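# Flip a barcode-down carton upright onto its stack

## Task

A carton at the top of a stack has its bar code facing down. Flip it so the bar code faces up, then set it on top of a stack, facing the same direction as the cartons beneath it and aligned with them. Open the gripper so the carton rests on its own; anything held in place only by the robot at the end does not count. Finally release everything and move the arms away.

## Robot and tools

Robot: two 6-joint arms with parallel grippers, named left_arm and right_arm. The names do not refer to sides of any image. In the shared scene frame the origin lies on the table top between the arms, +z is up, +x points out over the table, and left_arm sits on the +y side. Base of left_arm: (-0.045, +0.314, 0) m, quat_wxyz (+0.997, 0, 0, +0.083). Base of right_arm: (-0.043, -0.297, 0) m, quat_wxyz (+0.998, 0, 0, -0.055). Each gripper's fingers extend along its own +z axis and close along its y axis. end_effector_position is the point between the pads, roughly 1 cm behind the fingertips. The reported value can be off, and more so when the arm reaches far.

Joint order, used in every row and every per-joint list: shoulder, elbow, waist, wrist pitch, wrist yaw, wrist roll. Stated ranges in rad: shoulder 0.000 to 3.142, elbow 0.000 to 3.142, waist -2.618 to 3.054, wrist pitch -1.571 to 1.571, wrist yaw -1.571 to 1.571, wrist roll -2.094 to 2.094. A real end may differ from these by up to 0.036 rad.

The row format is shared by both motion tools. One row is a single flat list covering both arms: 14 numbers, each in [-1, 1]. The first 7 belong to left_arm: its 6 joint displacements in the order above, then its opening. The next 7 are the same for right_arm. Both arms must be filled in even when only one moves. Joint numbers are offsets, not poses. They are scaled so that 1.0 equals 1.202 rad for the waist, 1.258 for the shoulder, 1.238 for the elbow, 2.073 for wrist pitch, and 2.022 for wrist yaw and wrist roll. The opening is absolute: +1 is fully open, -1 is closed. A row can optionally end with 12 stiffness scales from 0 to 1: left_arm's 6 joints, then right_arm's 6, in joint order. Each scale multiplies that joint's position gain and stays in effect until changed.

execute_actions(actions): a list of up to 15 actions, run one after another. Each action is a table of up to 15 rows, and each row lasts one 1/30 s control step. If a table has fewer than 15 rows, its final row repeats until 15 steps have passed. Inside an action, every row's displacements are measured from the joint angles at the start of that action, not from the row before it. For the first action of a call, that start is the last state reported in this scene. An action is rejected for both arms if it would take any joint more than 0.036 rad outward beyond its range. If the first action fails that check, or any action is malformed, the whole call is rejected and nothing moves. A joint pushed past its real end stops there, and the result reports "joint sent to its limit". Calling with an empty list just returns the current state and images.

move(target, speed, blocking): target is one row as above. Its displacements count from the Joint positions in the most recent result that showed them, not from wherever the arm happens to be when the move starts. All joints follow paths that finish together, so grippers trace curves. Paths take 0.5 to 10 s, and a move still running after 10 s is cut short. speed, in rad/s from 0.01 to 2 (default 0.5), limits the joint that has the farthest to go. Paths do not avoid obstacles or the other arm. Finger values are applied at the very start. With blocking=false you get control back after 0.5 s while the motion continues; until a result shows the move has ended, use wait or stop before sending anything else. The extra "move:" line gives the ending (done, off_target, moving, held, fault), then limits=held or limits=none, and each arm's joint that is farthest from its target.

wait(seconds): 0 to 10 s, arms keep their last command and a running move carries on. stop(): brings a running move to rest; it needs some room to brake. zoom_image(camera, region): region is [x0, y0, x1, y1] in pixels, at most 504 by 504, with origin at the top-left. Cameras are cam_high, cam_low, cam_left_wrist and cam_right_wrist, each 504x504; the wrist cameras are fisheye. read_manual(section): returns licence text only. finished_scene(scene): pass the current scene's number once the carton is resting and the grippers are clear. This cannot be undone.

Motion limits: on each step a joint's target stays within a fixed lead of its measured angle: 0.202 rad waist, 0.258 shoulder, 0.238 elbow, 0.573 wrist pitch, 0.522 wrist yaw and roll. Targets that would move the gripper more than 70 mm from its measured spot are scaled back. Large offsets therefore take several actions, and an unfinished motion may need to be commanded again. An arm given zero displacements can slowly droop. To hold it, command back toward the angles you want.

Results: the state line gives each gripper's position (m) and quat_wxyz. Joint positions and Joint velocities list each arm's six joints (rad, rad/s), then the pad gap (m; 0.094 is fully open). Joint targets shows what the joints are currently being driven toward. grip_measured is the opening on the command scale and can be off by about 1 mm. Step readings list joint angles at sampled steps, with HELD marking steps that were held back. "joint command not followed" means the clearance check altered targets.

Gripping: to hold something, command an opening below grip_measured; about 0.03 below gives a firm hold. In this task each pad pushes only about 13 to 25 N, so grip cartons near their middle and move gently. Occasional tugs may disturb a held part.

Avoid: dropping the carton or pushing anything off the table (that fails the task); letting the arms strike or press on each other; fast impacts and hard presses. Holding loads heats the motors. A MOTOR HOT warning appears from 75 °C, a 10 s stop happens at 90 °C, and at 100 °C the arm goes limp. The robot keeps holding your last command while you are composing a reply.

Each tool is called after "Request:" by a JSON object that holds its "api" and its "payload".

## Session

Request:
{"api": "execute_actions", "payload": {"actions": []}}

Scene clock: 0.00 s.
left_arm: end_effector_position=(+0.0348, +0.5439, +0.3786) grip_measured=+1.000 end_effector_quat_wxyz=(-0.383, +0.883, -0.270, -0.025) | right_arm: end_effector_position=(+0.1643, -0.4608, +0.2265) grip_measured=+1.000 end_effector_quat_wxyz=(+0.264, +0.065, +0.960, +0.072)
Joint names: [shoulder, elbow, waist, wrist pitch, wrist yaw, wrist roll]
Joint positions: left_arm=[ 1.142  1.79   0.952 -1.444 -0.157 -1.366  0.094] | right_arm=[ 1.336  1.383 -0.898 -1.4   -0.513 -0.815  0.094]
Joint velocities: left_arm=[-0.007 -0.012 -0.012 -0.037 -0.066 -0.051  0.   ] | right_arm=[ 0.007 -0.007 -0.002  0.007 -0.037 -0.037  0.   ]
Joint targets: left_arm=[1.137 1.799 0.952 -1.443 -0.162 -1.363] | right_arm=[1.328 1.393 -0.898 -1.399 -0.528 -0.815]
Joint stiffness scale: left_arm=[1. 1. 1. 1. 1. 1.] | right_arm=[1. 1. 1. 1. 1. 1.]

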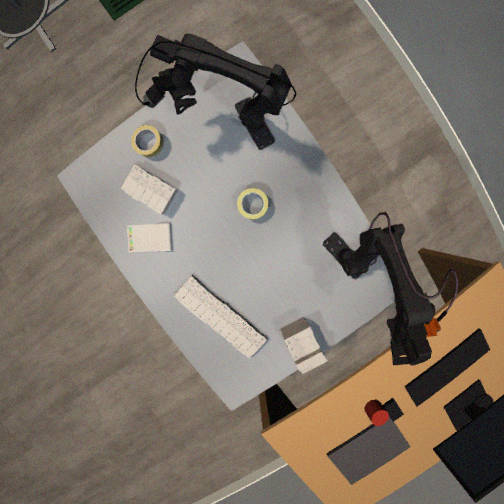

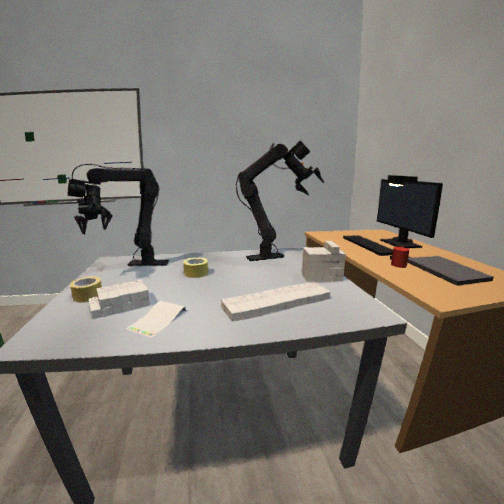

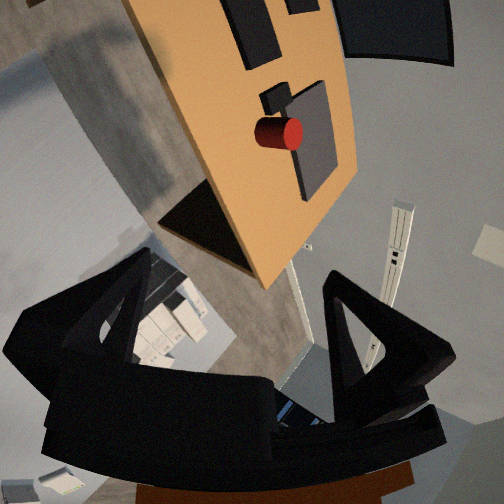

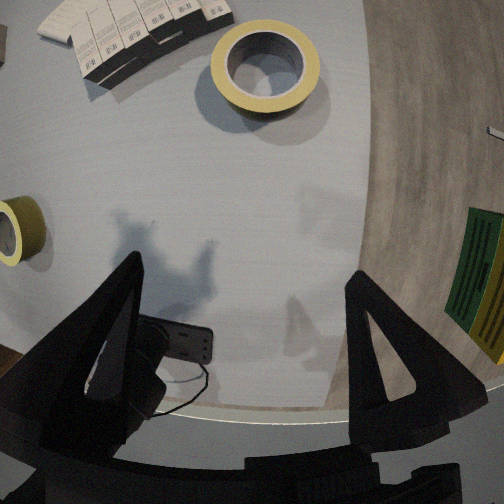

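Request:
{"api": "zoom_image", "payload": {"camera": "cam_high", "region": [250, 290, 360, 400]}}

Request:
{"api": "zoom_image", "payload": {"camera": "cam_low", "region": [270, 220, 370, 320]}}

Request:
{"api": "zoom_image", "payload": {"camera": "cam_high", "region": [100, 140, 220, 260]}}

Request:
{"api": "zoom_image", "payload": {"camera": "cam_low", "region": [60, 250, 200, 350]}}

Region (250, 290, 360, 400) of cam_high's 504x504 image, scaled by 4.582, with more detail than that image has.

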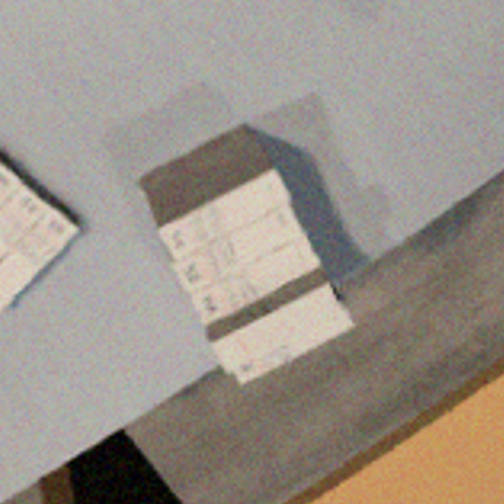

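Region (270, 220, 370, 320) of cam_low's 504x504 image, scaled by 5.040, with more detail than that image has.

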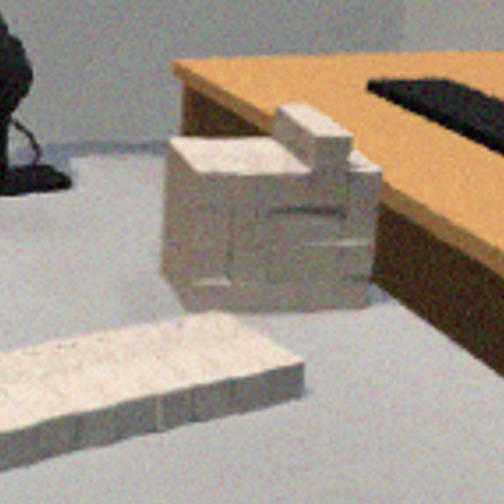

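Region (100, 140, 220, 260) of cam_high's 504x504 image, scaled by 4.200, with more detail than that image has.

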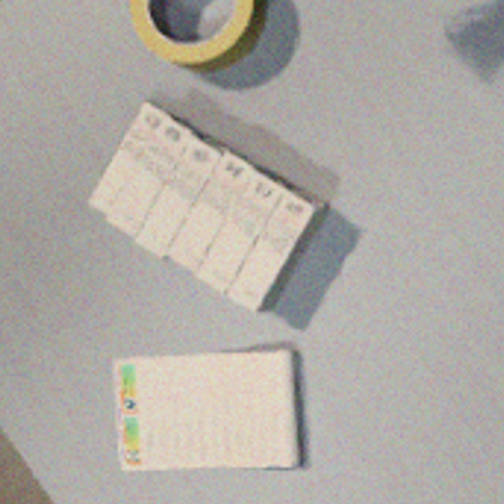

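Region (60, 250, 200, 350) of cam_low's 504x504 image, scaled by 3.600, with more detail than that image has; it fills the top 360 rows of this view, and the rest is white.

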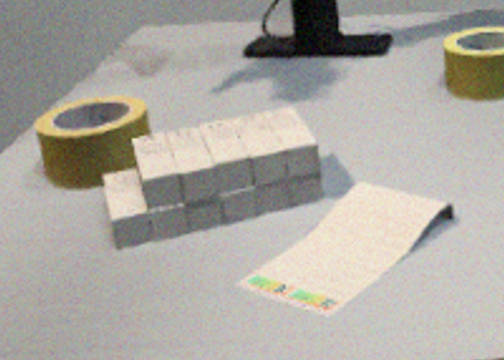

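Request:
{"api": "move", "payload": {"target": [0,0,-0.509,0,0.078,0.676,1, 0,0,0,0,0,0,1], "speed": 1.2}}

Scene clock: 118.87 s.
left_arm: end_effector_position=(+0.1651, +0.4364, +0.3771) grip_measured=+1.000 end_effector_quat_wxyz=(+0.365, -0.243, +0.893, +0.098) | right_arm: end_effector_position=(+0.1635, -0.4615, +0.2259) grip_measured=+1.000 end_effector_quat_wxyz=(+0.261, +0.066, +0.961, +0.070)
Joint names: [shoulder, elbow, waist, wrist pitch, wrist yaw, wrist roll]
Joint positions: left_arm=[ 1.142  1.79   0.352 -1.444 -0.008 -0.011  0.094] | right_arm=[ 1.336  1.383 -0.898 -1.4   -0.506 -0.815  0.094]
Joint velocities: left_arm=[-0.002 -0.002 -0.002 -0.022 -0.051  0.051  0.   ] | right_arm=[-0.022 -0.022 -0.007  0.007 -0.037 -0.037  0.   ]
Joint targets: left_arm=[1.142 1.790 0.340 -1.444 0.000 0.001] | right_arm=[1.336 1.383 -0.898 -1.400 -0.513 -0.815]
Joint stiffness scale: left_arm=[1. 1. 1. 1. 1. 1.] | right_arm=[1. 1. 1. 1. 1. 1.]
move: done; limits=none; left_arm: farthest joint: the waist, 0.012 radians from its target (0.612 radians at the start); right_arm: farthest joint: the wrist yaw, 0.007 radians from its target (0.000 radians at the start)

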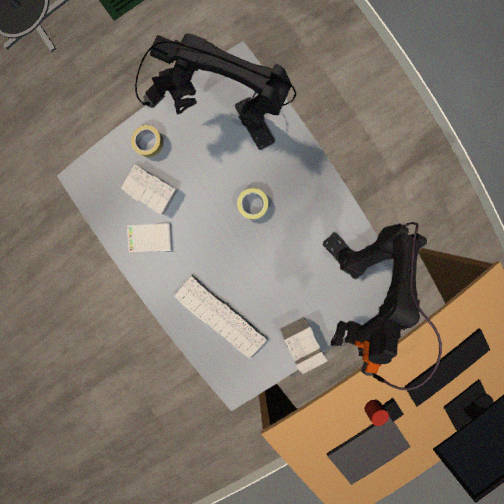

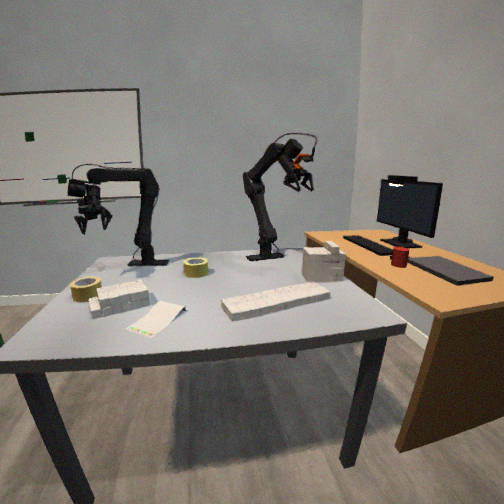

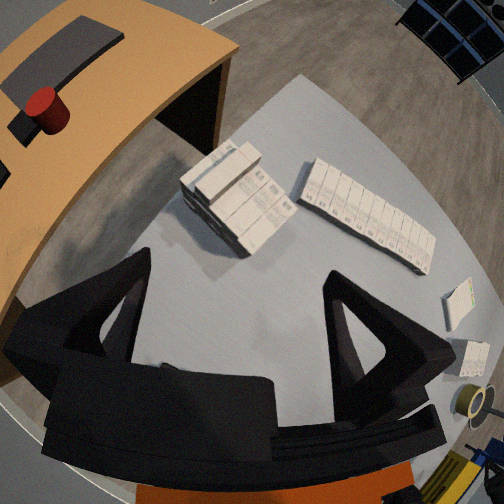

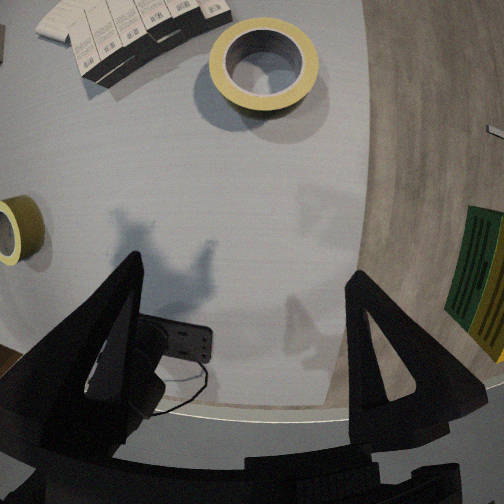

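Request:
{"api": "zoom_image", "payload": {"camera": "cam_left_wrist", "region": [160, 120, 320, 280]}}

Request:
{"api": "zoom_image", "payload": {"camera": "cam_left_wrist", "region": [290, 140, 450, 300]}}

Region (160, 120, 320, 280) of cam_left_wrist's 504x504 image, scaled by 3.150, with more detail than that image has.

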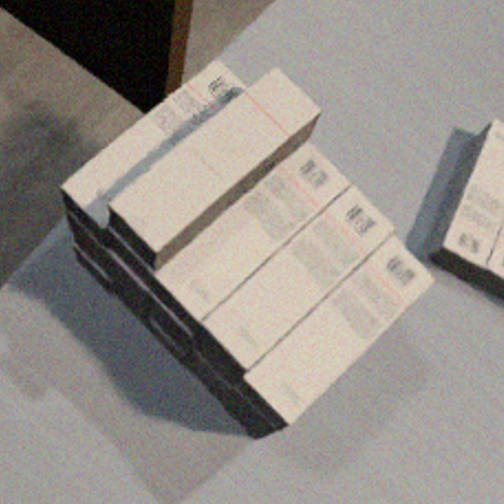

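Region (290, 140, 450, 300) of cam_left_wrist's 504x504 image, scaled by 3.150, with more detail than that image has.

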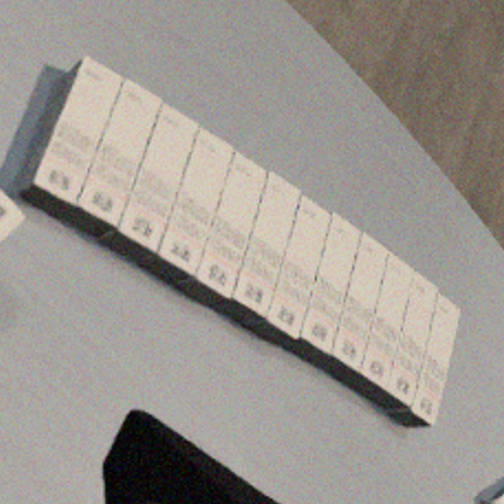

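Request:
{"api": "move", "payload": {"target": [0.647,0.296,0.017,-0.051,0.004,0.332,1, 0.14,-0.41,0.83,1.0,0.25,-0.37,1], "speed": 1.2}}

Scene clock: 176.47 s.
left_arm: end_effector_position=(+0.3008, +0.5176, +0.2170) grip_measured=+1.000 end_effector_quat_wxyz=(+0.079, +0.062, +0.993, +0.057) | right_arm: end_effector_position=(+0.4424, -0.3023, +0.2903) grip_measured=+1.000 end_effector_quat_wxyz=(+0.504, -0.492, +0.498, -0.505)
Joint names: [shoulder, elbow, waist, wrist pitch, wrist yaw, wrist roll]
Joint positions: left_arm=[ 1.962  2.121  0.361 -1.534 -0.008  0.651  0.094] | right_arm=[ 1.511  0.878  0.095  0.651 -0.009 -1.565  0.094]
Joint velocities: left_arm=[ 0.022  0.007 -0.007  0.022 -0.022  0.007  0.   ] | right_arm=[-0.002  0.002 -0.012 -0.037 -0.007  0.051  0.   ]
Joint targets: left_arm=[1.956 2.157 0.373 -1.550 0.000 0.661] | right_arm=[1.512 0.875 0.100 0.673 -0.001 -1.563]
Joint stiffness scale: left_arm=[1. 1. 1. 1. 1. 1.] | right_arm=[1. 1. 1. 1. 1. 1.]
move: off_target (left_arm, right_arm); limits=none; left_arm: farthest joint: the elbow, 0.036 radians from its target (0.366 radians at the start); right_arm: farthest joint: the wrist pitch, 0.022 radians from its target (2.073 radians at the start)

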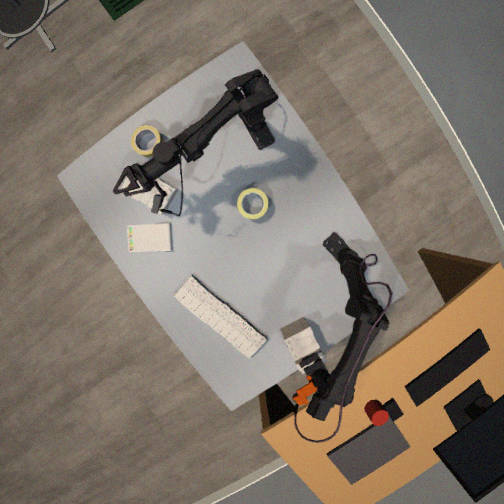

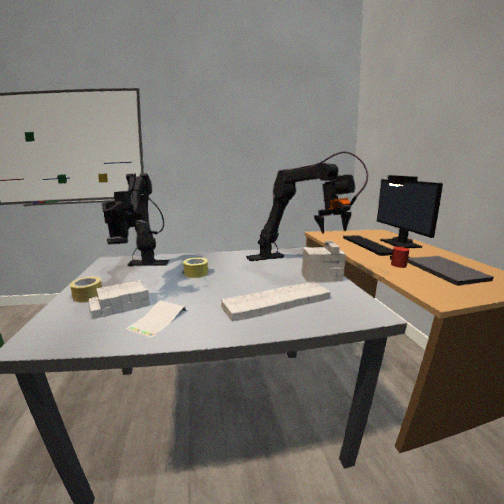

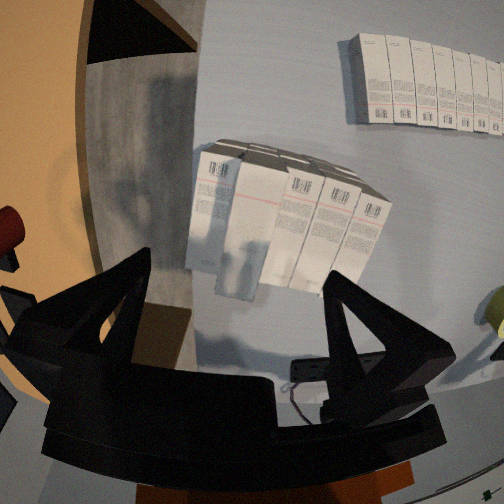

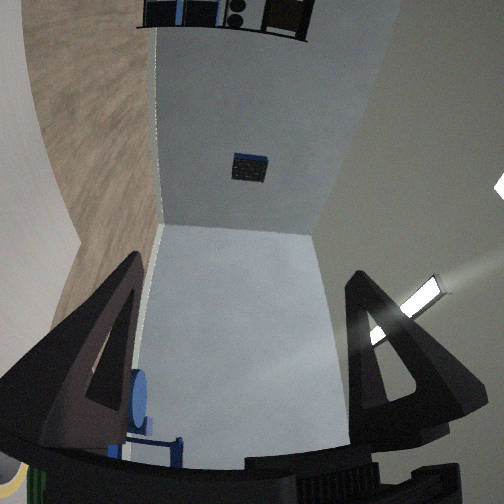

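Request:
{"api": "zoom_image", "payload": {"camera": "cam_low", "region": [280, 170, 400, 290]}}

Request:
{"api": "zoom_image", "payload": {"camera": "cam_high", "region": [260, 300, 380, 420]}}

Region (280, 170, 400, 290) of cam_low's 504x504 image, scaled by 4.200, with more detail than that image has.

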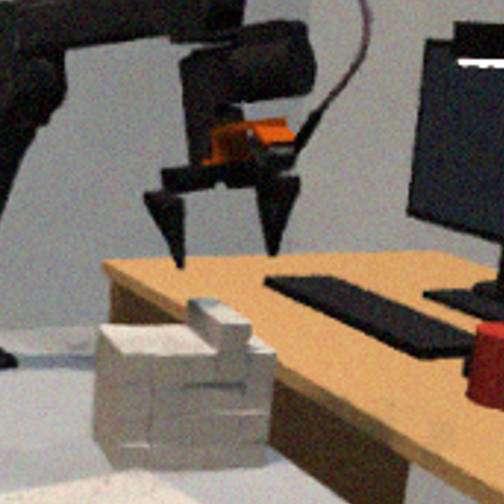

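Region (260, 300, 380, 420) of cam_high's 504x504 image, scaled by 4.200, with more detail than that image has.

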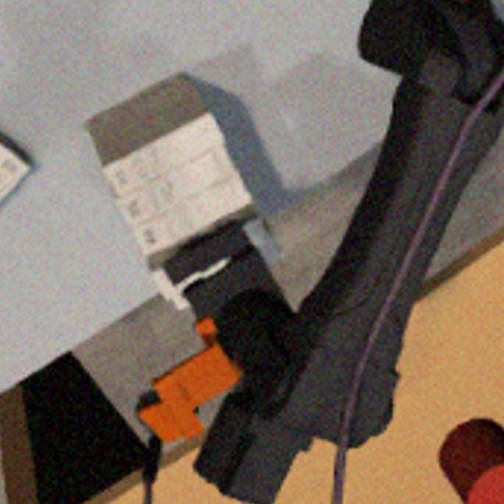

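Request:
{"api": "move", "payload": {"target": [0.070,0.023,0.008,-0.017,0.004,0.004,1, 0.136,-0.41,0.836,0.318,0.004,0,0.2], "speed": 1.0}}

Scene clock: 196.33 s.
left_arm: end_effector_position=(+0.3029, +0.5188, +0.1835) grip_measured=+1.000 end_effector_quat_wxyz=(+0.036, +0.062, +0.997, +0.029) | right_arm: end_effector_position=(+0.1870, +0.0533, +0.1570) grip_measured=+0.203 end_effector_quat_wxyz=(+0.673, -0.682, +0.205, -0.200)
Joint names: [shoulder, elbow, waist, wrist pitch, wrist yaw, wrist roll]
Joint positions: left_arm=[ 2.048  2.121  0.361 -1.553 -0.008  0.651  0.094] | right_arm=[ 1.679  0.375  1.095  1.289 -0.005 -1.568  0.057]
Joint velocities: left_arm=[-0.007 -0.007  0.007  0.022 -0.022  0.051  0.   ] | right_arm=[ 0.007 -0.007 -0.007 -0.022 -0.051 -0.037  0.001]
Joint targets: left_arm=[2.050 2.149 0.370 -1.569 0.000 0.659] | right_arm=[1.682 0.371 1.100 1.311 -0.001 -1.565]
Joint stiffness scale: left_arm=[1. 1. 1. 1. 1. 1.] | right_arm=[1. 1. 1. 1. 1. 1.]
move: off_target (left_arm, right_arm); limits=none; left_arm: farthest joint: the elbow, 0.029 radians from its target (0.029 radians at the start); right_arm: farthest joint: the wrist pitch, 0.021 radians from its target (0.659 radians at the start)

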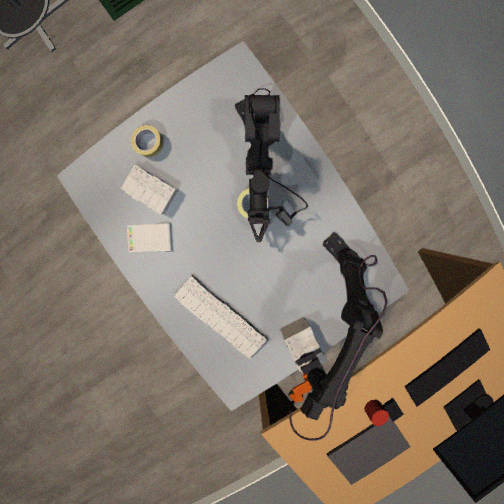

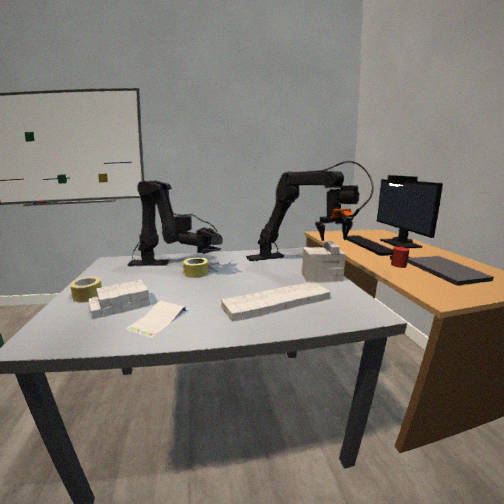

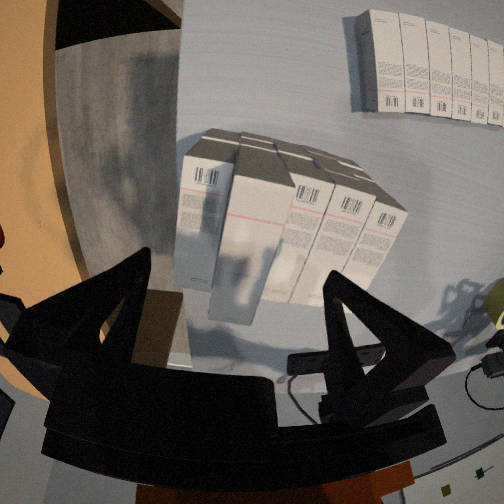

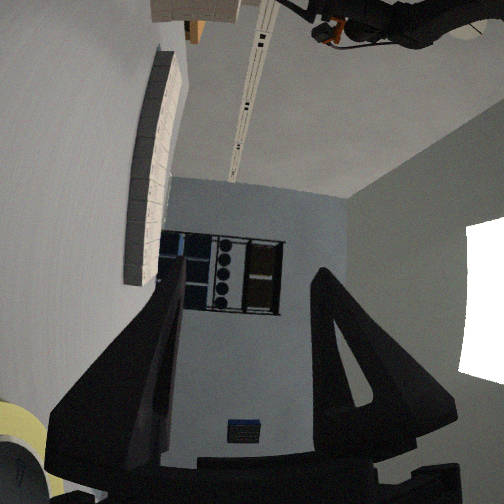

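Request:
{"api": "move", "payload": {"target": [0.039,-0.062,0.0,0.038,0.004,0.004,0.4, 0,0,0,0.015,0,0,0.2], "speed": 0.2}}

Request:
{"api": "zoom_image", "payload": {"camera": "cam_low", "region": [280, 190, 380, 290]}}

Scene clock: 210.67 s.
left_arm: end_effector_position=(+0.3071, +0.5213, +0.1449) grip_measured=+0.402 end_effector_quat_wxyz=(+0.009, +0.062, +0.998, +0.011) | right_arm: end_effector_position=(+0.1870, +0.0533, +0.1593) grip_measured=+0.203 end_effector_quat_wxyz=(+0.676, -0.679, +0.203, -0.202)
Joint names: [shoulder, elbow, waist, wrist pitch, wrist yaw, wrist roll]
Joint positions: left_arm=[ 2.104  2.053  0.361 -1.493 -0.008  0.651  0.066] | right_arm=[ 1.679  0.375  1.095  1.299 -0.005 -1.57   0.057]
Joint velocities: left_arm=[ 0.002  0.002 -0.012  0.022 -0.037 -0.051  0.   ] | right_arm=[ 0.012  0.002  0.012 -0.022 -0.081  0.037  0.001]
Joint targets: left_arm=[2.097 2.044 0.361 -1.474 0.000 0.659] | right_arm=[1.679 0.375 1.095 1.320 -0.005 -1.567]
Joint stiffness scale: left_arm=[1. 1. 1. 1. 1. 1.] | right_arm=[1. 1. 1. 1. 1. 1.]
move: off_target (right_arm); limits=none; left_arm: farthest joint: the wrist pitch, 0.018 radians from its target (0.078 radians at the start); right_arm: farthest joint: the wrist pitch, 0.022 radians from its target (0.031 radians at the start)

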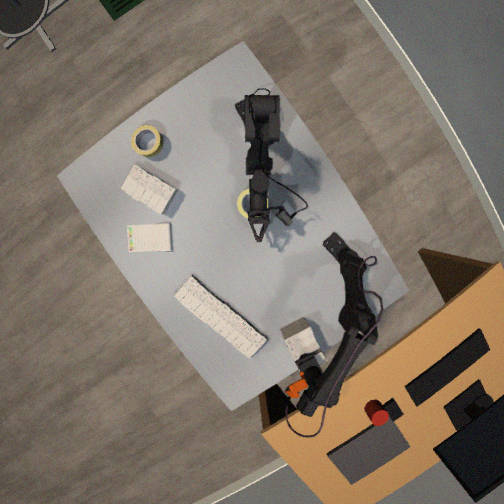

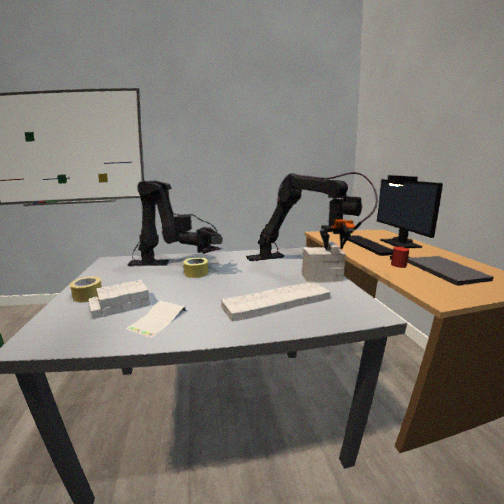

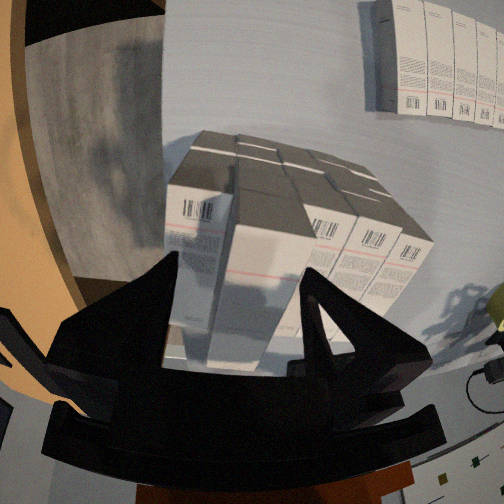

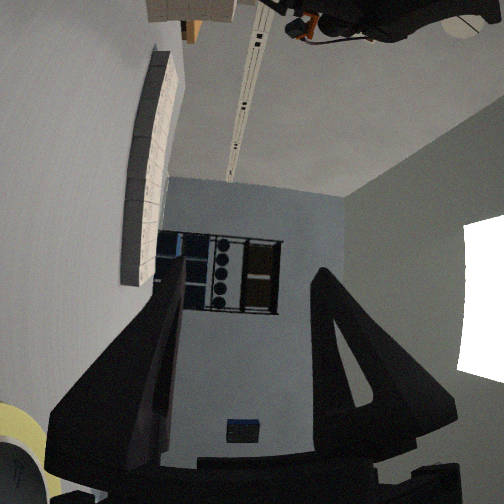

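Region (280, 190, 380, 290) of cam_low's 504x504 image, scaled by 5.040, with more detail than that image has.

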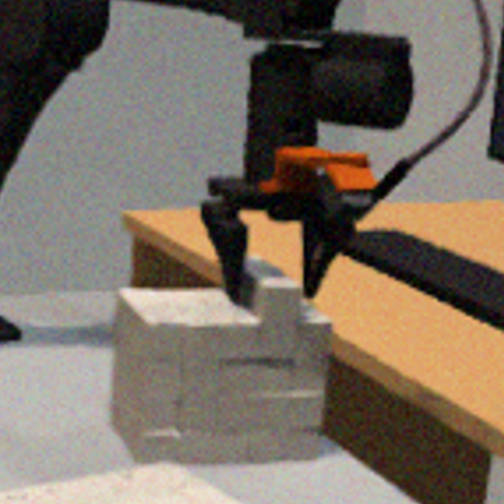

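Request:
{"api": "move", "payload": {"target": [-0.005,-0.02,-0.025,0.009,0.0,0.0,0.4, 0,0,0,0.01,0,0,0.2], "speed": 0.1}}

Request:
{"api": "zoom_image", "payload": {"camera": "cam_low", "region": [280, 190, 380, 290]}}

Scene clock: 221.40 s.
left_arm: end_effector_position=(+0.3115, +0.5137, +0.1449) grip_measured=+0.402 end_effector_quat_wxyz=(+0.009, +0.073, +0.997, +0.011) | right_arm: end_effector_position=(+0.1870, +0.0533, +0.1594) grip_measured=+0.203 end_effector_quat_wxyz=(+0.676, -0.679, +0.203, -0.202)
Joint names: [shoulder, elbow, waist, wrist pitch, wrist yaw, wrist roll]
Joint positions: left_arm=[ 2.104  2.053  0.339 -1.492 -0.008  0.651  0.066] | right_arm=[ 1.679  0.375  1.095  1.299 -0.005 -1.572  0.057]
Joint velocities: left_arm=[-0.022  0.007 -0.007 -0.037  0.007  0.007 -0.001] | right_arm=[-0.002 -0.012  0.012 -0.022  0.007 -0.007  0.   ]
Joint targets: left_arm=[2.098 2.028 0.330 -1.474 -0.008 0.651] | right_arm=[1.679 0.375 1.095 1.320 -0.005 -1.570]
Joint stiffness scale: left_arm=[1. 1. 1. 1. 1. 1.] | right_arm=[1. 1. 1. 1. 1. 1.]
move: off_target (left_arm, right_arm); limits=none; left_arm: farthest joint: the elbow, 0.025 radians from its target (0.025 radians at the start); right_arm: farthest joint: the wrist pitch, 0.021 radians from its target (0.021 radians at the start)

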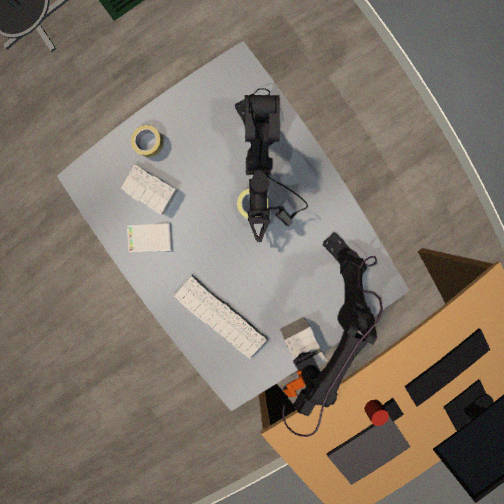

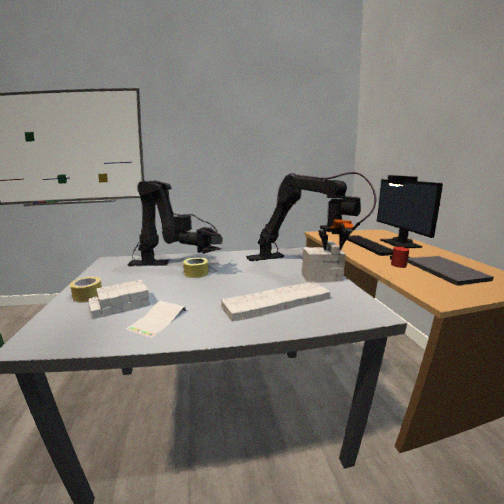

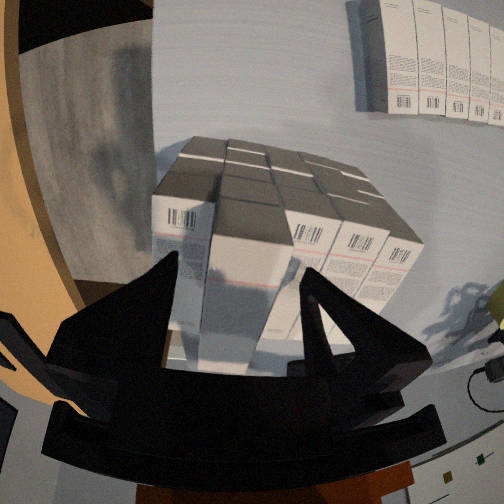

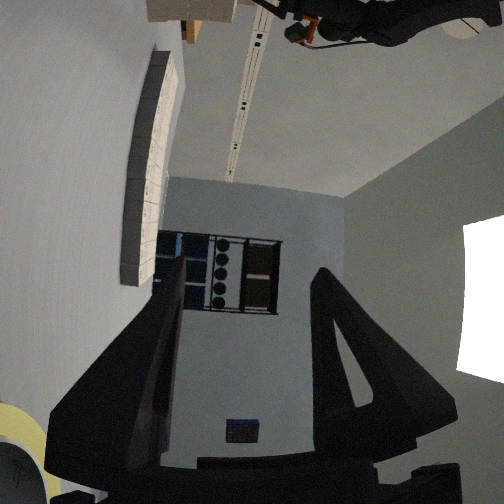

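Region (280, 190, 380, 290) of cam_low's 504x504 image, scaled by 5.040, with more detail than that image has.

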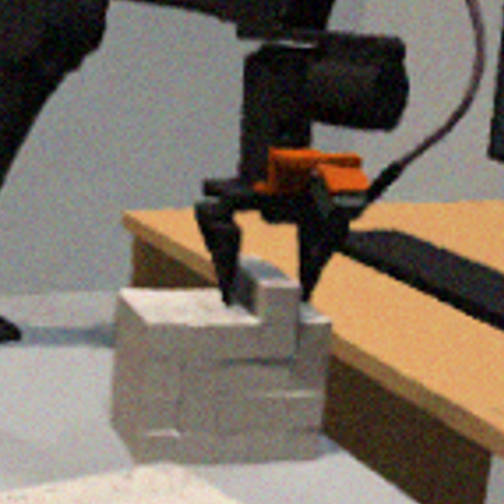

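Request:
{"api": "move", "payload": {"target": [0.010,0,0,0.0,0.0,0.0,0.1, 0,0,0,0.01,0,0,0.2], "speed": 0.1}}

Request:
{"api": "zoom_image", "payload": {"camera": "cam_low", "region": [280, 190, 380, 290]}}

Scene clock: 238.67 s.
left_arm: end_effector_position=(+0.3115, +0.5137, +0.1449) grip_measured=+0.102 end_effector_quat_wxyz=(+0.009, +0.073, +0.997, +0.011) | right_arm: end_effector_position=(+0.1870, +0.0533, +0.1594) grip_measured=+0.203 end_effector_quat_wxyz=(+0.676, -0.679, +0.202, -0.203)
Joint names: [shoulder, elbow, waist, wrist pitch, wrist yaw, wrist roll]
Joint positions: left_arm=[ 2.104  2.053  0.339 -1.492 -0.008  0.651  0.052] | right_arm=[ 1.679  0.375  1.095  1.299 -0.005 -1.574  0.057]
Joint velocities: left_arm=[ 0.002 -0.007 -0.007 -0.095 -0.051 -0.037  0.   ] | right_arm=[ 0.007  0.002  0.012  0.051  0.007  0.022 -0.001]
Joint targets: left_arm=[2.117 2.053 0.339 -1.492 -0.008 0.651] | right_arm=[1.679 0.375 1.095 1.320 -0.005 -1.572]
Joint stiffness scale: left_arm=[1. 1. 1. 1. 1. 1.] | right_arm=[1. 1. 1. 1. 1. 1.]
move: off_target (right_arm); limits=none; left_arm: farthest joint: the shoulder, 0.012 radians from its target (0.012 radians at the start); right_arm: farthest joint: the wrist pitch, 0.021 radians from its target (0.021 radians at the start)

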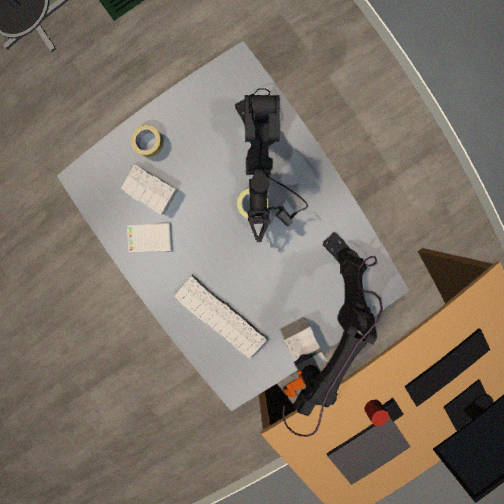

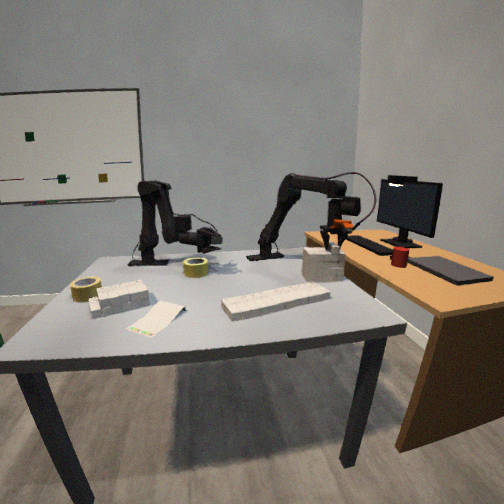

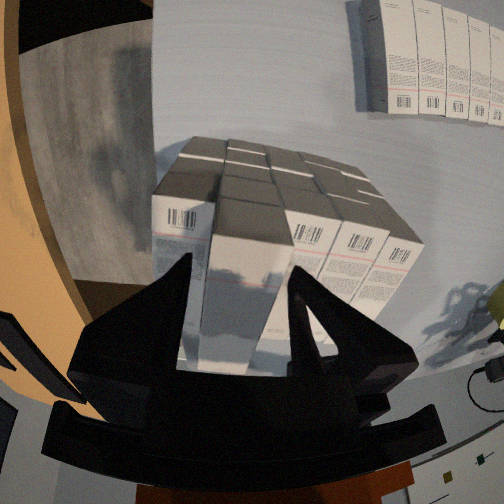

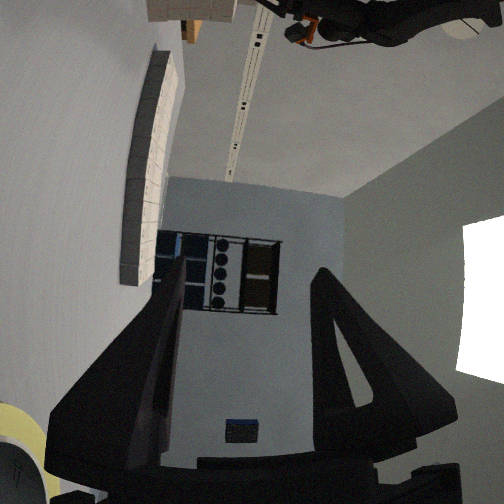

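Region (280, 190, 380, 290) of cam_low's 504x504 image, scaled by 5.040, with more detail than that image has.

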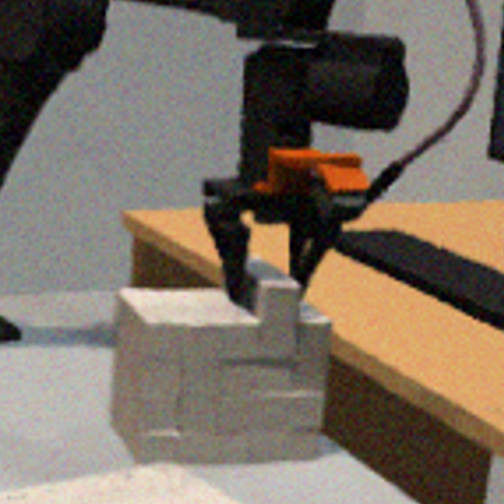

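Request:
{"api": "move", "payload": {"target": [-0.045,-0.097,0.017,0.030,0.0,0.0,0.25, 0,0,0,0.01,0,0,0.2], "speed": 0.15}}

Request:
{"api": "zoom_image", "payload": {"camera": "cam_low", "region": [280, 190, 380, 290]}}

Scene clock: 246.97 s.
left_arm: end_effector_position=(+0.3042, +0.5111, +0.1363) grip_measured=+0.248 end_effector_quat_wxyz=(+0.009, +0.070, +0.997, +0.007) | right_arm: end_effector_position=(+0.1870, +0.0533, +0.1594) grip_measured=+0.203 end_effector_quat_wxyz=(+0.675, -0.680, +0.201, -0.204)
Joint names: [shoulder, elbow, waist, wrist pitch, wrist yaw, wrist roll]
Joint positions: left_arm=[ 2.067  1.961  0.345 -1.443 -0.001  0.651  0.059] | right_arm=[ 1.679  0.375  1.095  1.299 -0.005 -1.576  0.057]
Joint velocities: left_arm=[ 0.012 -0.022 -0.027  0.037 -0.007 -0.037 -0.   ] | right_arm=[-0.007 -0.012 -0.002 -0.051  0.066 -0.007  0.   ]
Joint targets: left_arm=[2.048 1.933 0.360 -1.430 -0.008 0.651] | right_arm=[1.679 0.375 1.095 1.320 -0.005 -1.574]
Joint stiffness scale: left_arm=[1. 1. 1. 1. 1. 1.] | right_arm=[1. 1. 1. 1. 1. 1.]
move: off_target (left_arm, right_arm); limits=none; left_arm: farthest joint: the elbow, 0.028 radians from its target (0.120 radians at the start); right_arm: farthest joint: the wrist pitch, 0.021 radians from its target (0.021 radians at the start)

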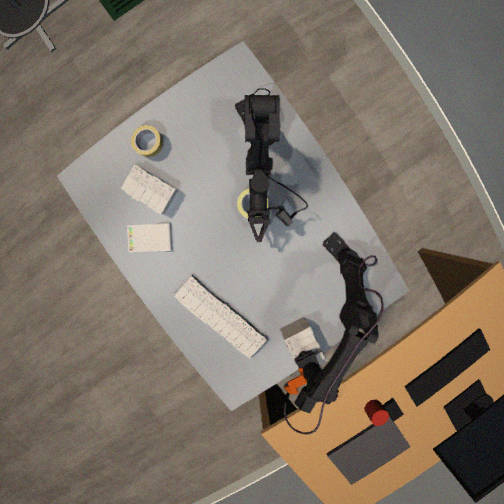

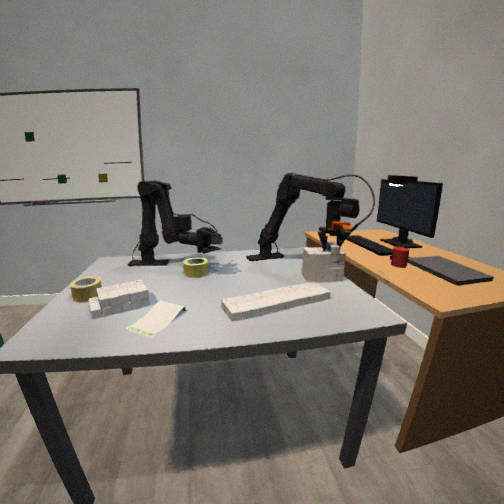

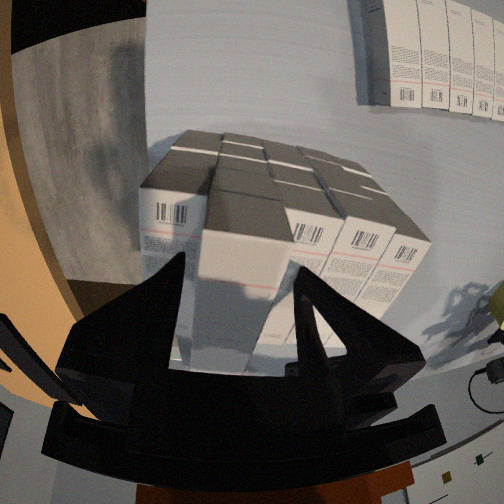

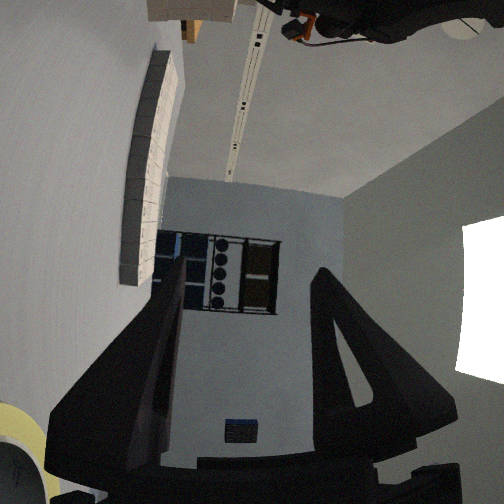

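Region (280, 190, 380, 290) of cam_low's 504x504 image, scaled by 5.040, with more detail than that image has.

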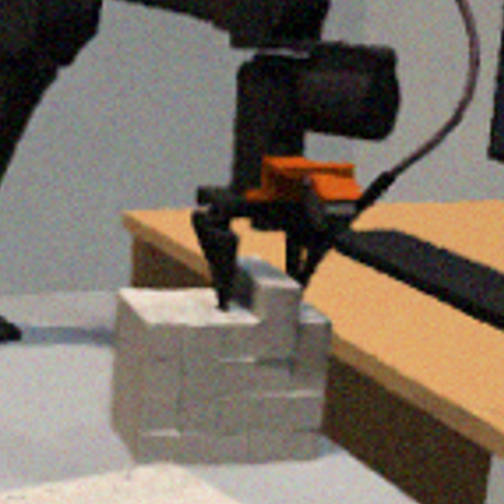

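Request:
{"api": "move", "payload": {"target": [0,0,0,0,0,0,-0.4, 0,0,0,0.01,0,0,0.2]}}

Scene clock: 250.73 s.
left_arm: end_effector_position=(+0.3039, +0.5082, +0.1362) grip_measured=-0.339 end_effector_quat_wxyz=(+0.010, +0.070, +0.998, -0.001) | right_arm: end_effector_position=(+0.1870, +0.0533, +0.1594) grip_measured=+0.203 end_effector_quat_wxyz=(+0.675, -0.680, +0.200, -0.205)
Joint names: [shoulder, elbow, waist, wrist pitch, wrist yaw, wrist roll]
Joint positions: left_arm=[ 2.067  1.961  0.345 -1.45   0.013  0.651  0.031] | right_arm=[ 1.679  0.375  1.095  1.299 -0.005 -1.579  0.057]
Joint velocities: left_arm=[ 0.002 -0.012  0.012  0.022 -0.007 -0.051 -0.001] | right_arm=[ 0.002 -0.017  0.002  0.037 -0.095  0.007  0.   ]
Joint targets: left_arm=[2.067 1.961 0.345 -1.443 -0.001 0.651] | right_arm=[1.679 0.375 1.095 1.320 -0.005 -1.576]
Joint stiffness scale: left_arm=[1. 1. 1. 1. 1. 1.] | right_arm=[1. 1. 1. 1. 1. 1.]
move: off_target (right_arm); limits=none; left_arm: farthest joint: the wrist yaw, 0.014 radians from its target (0.000 radians at the start); right_arm: farthest joint: the wrist pitch, 0.021 radians from its target (0.021 radians at the start)

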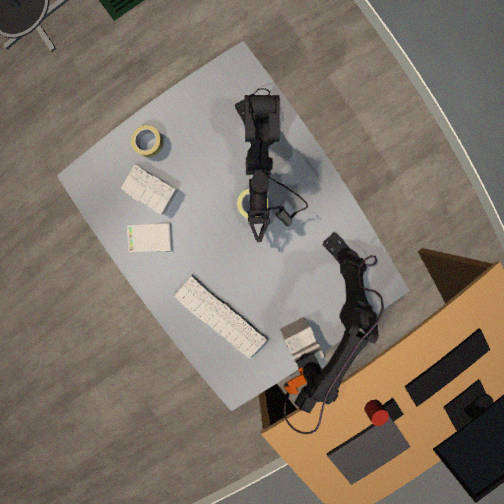

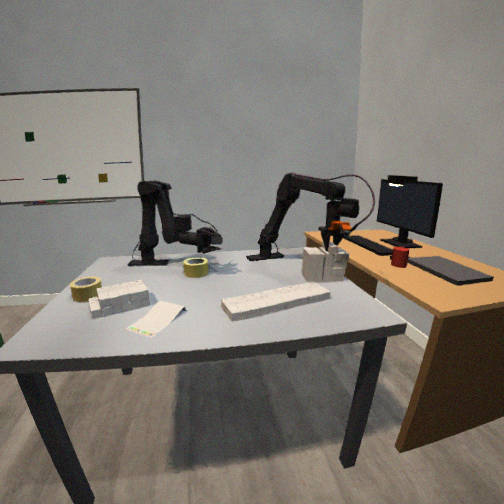

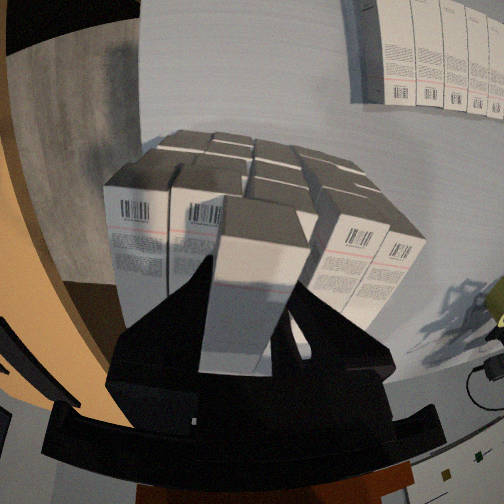

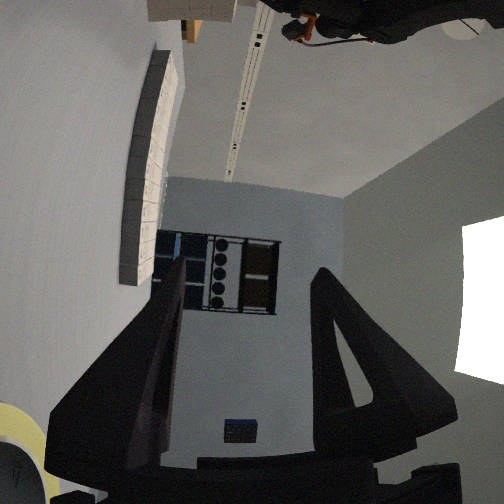

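Request:
{"api": "zoom_image", "payload": {"camera": "cam_low", "region": [280, 200, 370, 290]}}

Request:
{"api": "zoom_image", "payload": {"camera": "cam_left_wrist", "region": [90, 110, 440, 380]}}

Region (280, 200, 370, 290) of cam_low's 504x504 image, scaled by 5.600, with more detail than that image has.

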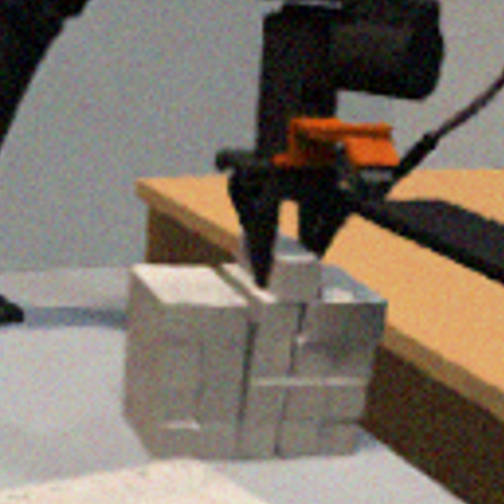

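Region (90, 110, 440, 380) of cam_left_wrist's 504x504 image, scaled by 1.440, with more detail than that image has; it fills the top 389 rows of this view, and the rest is white.

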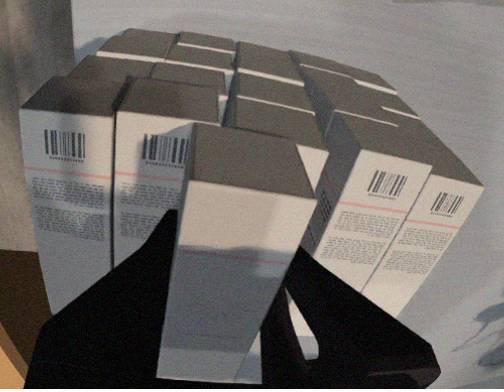

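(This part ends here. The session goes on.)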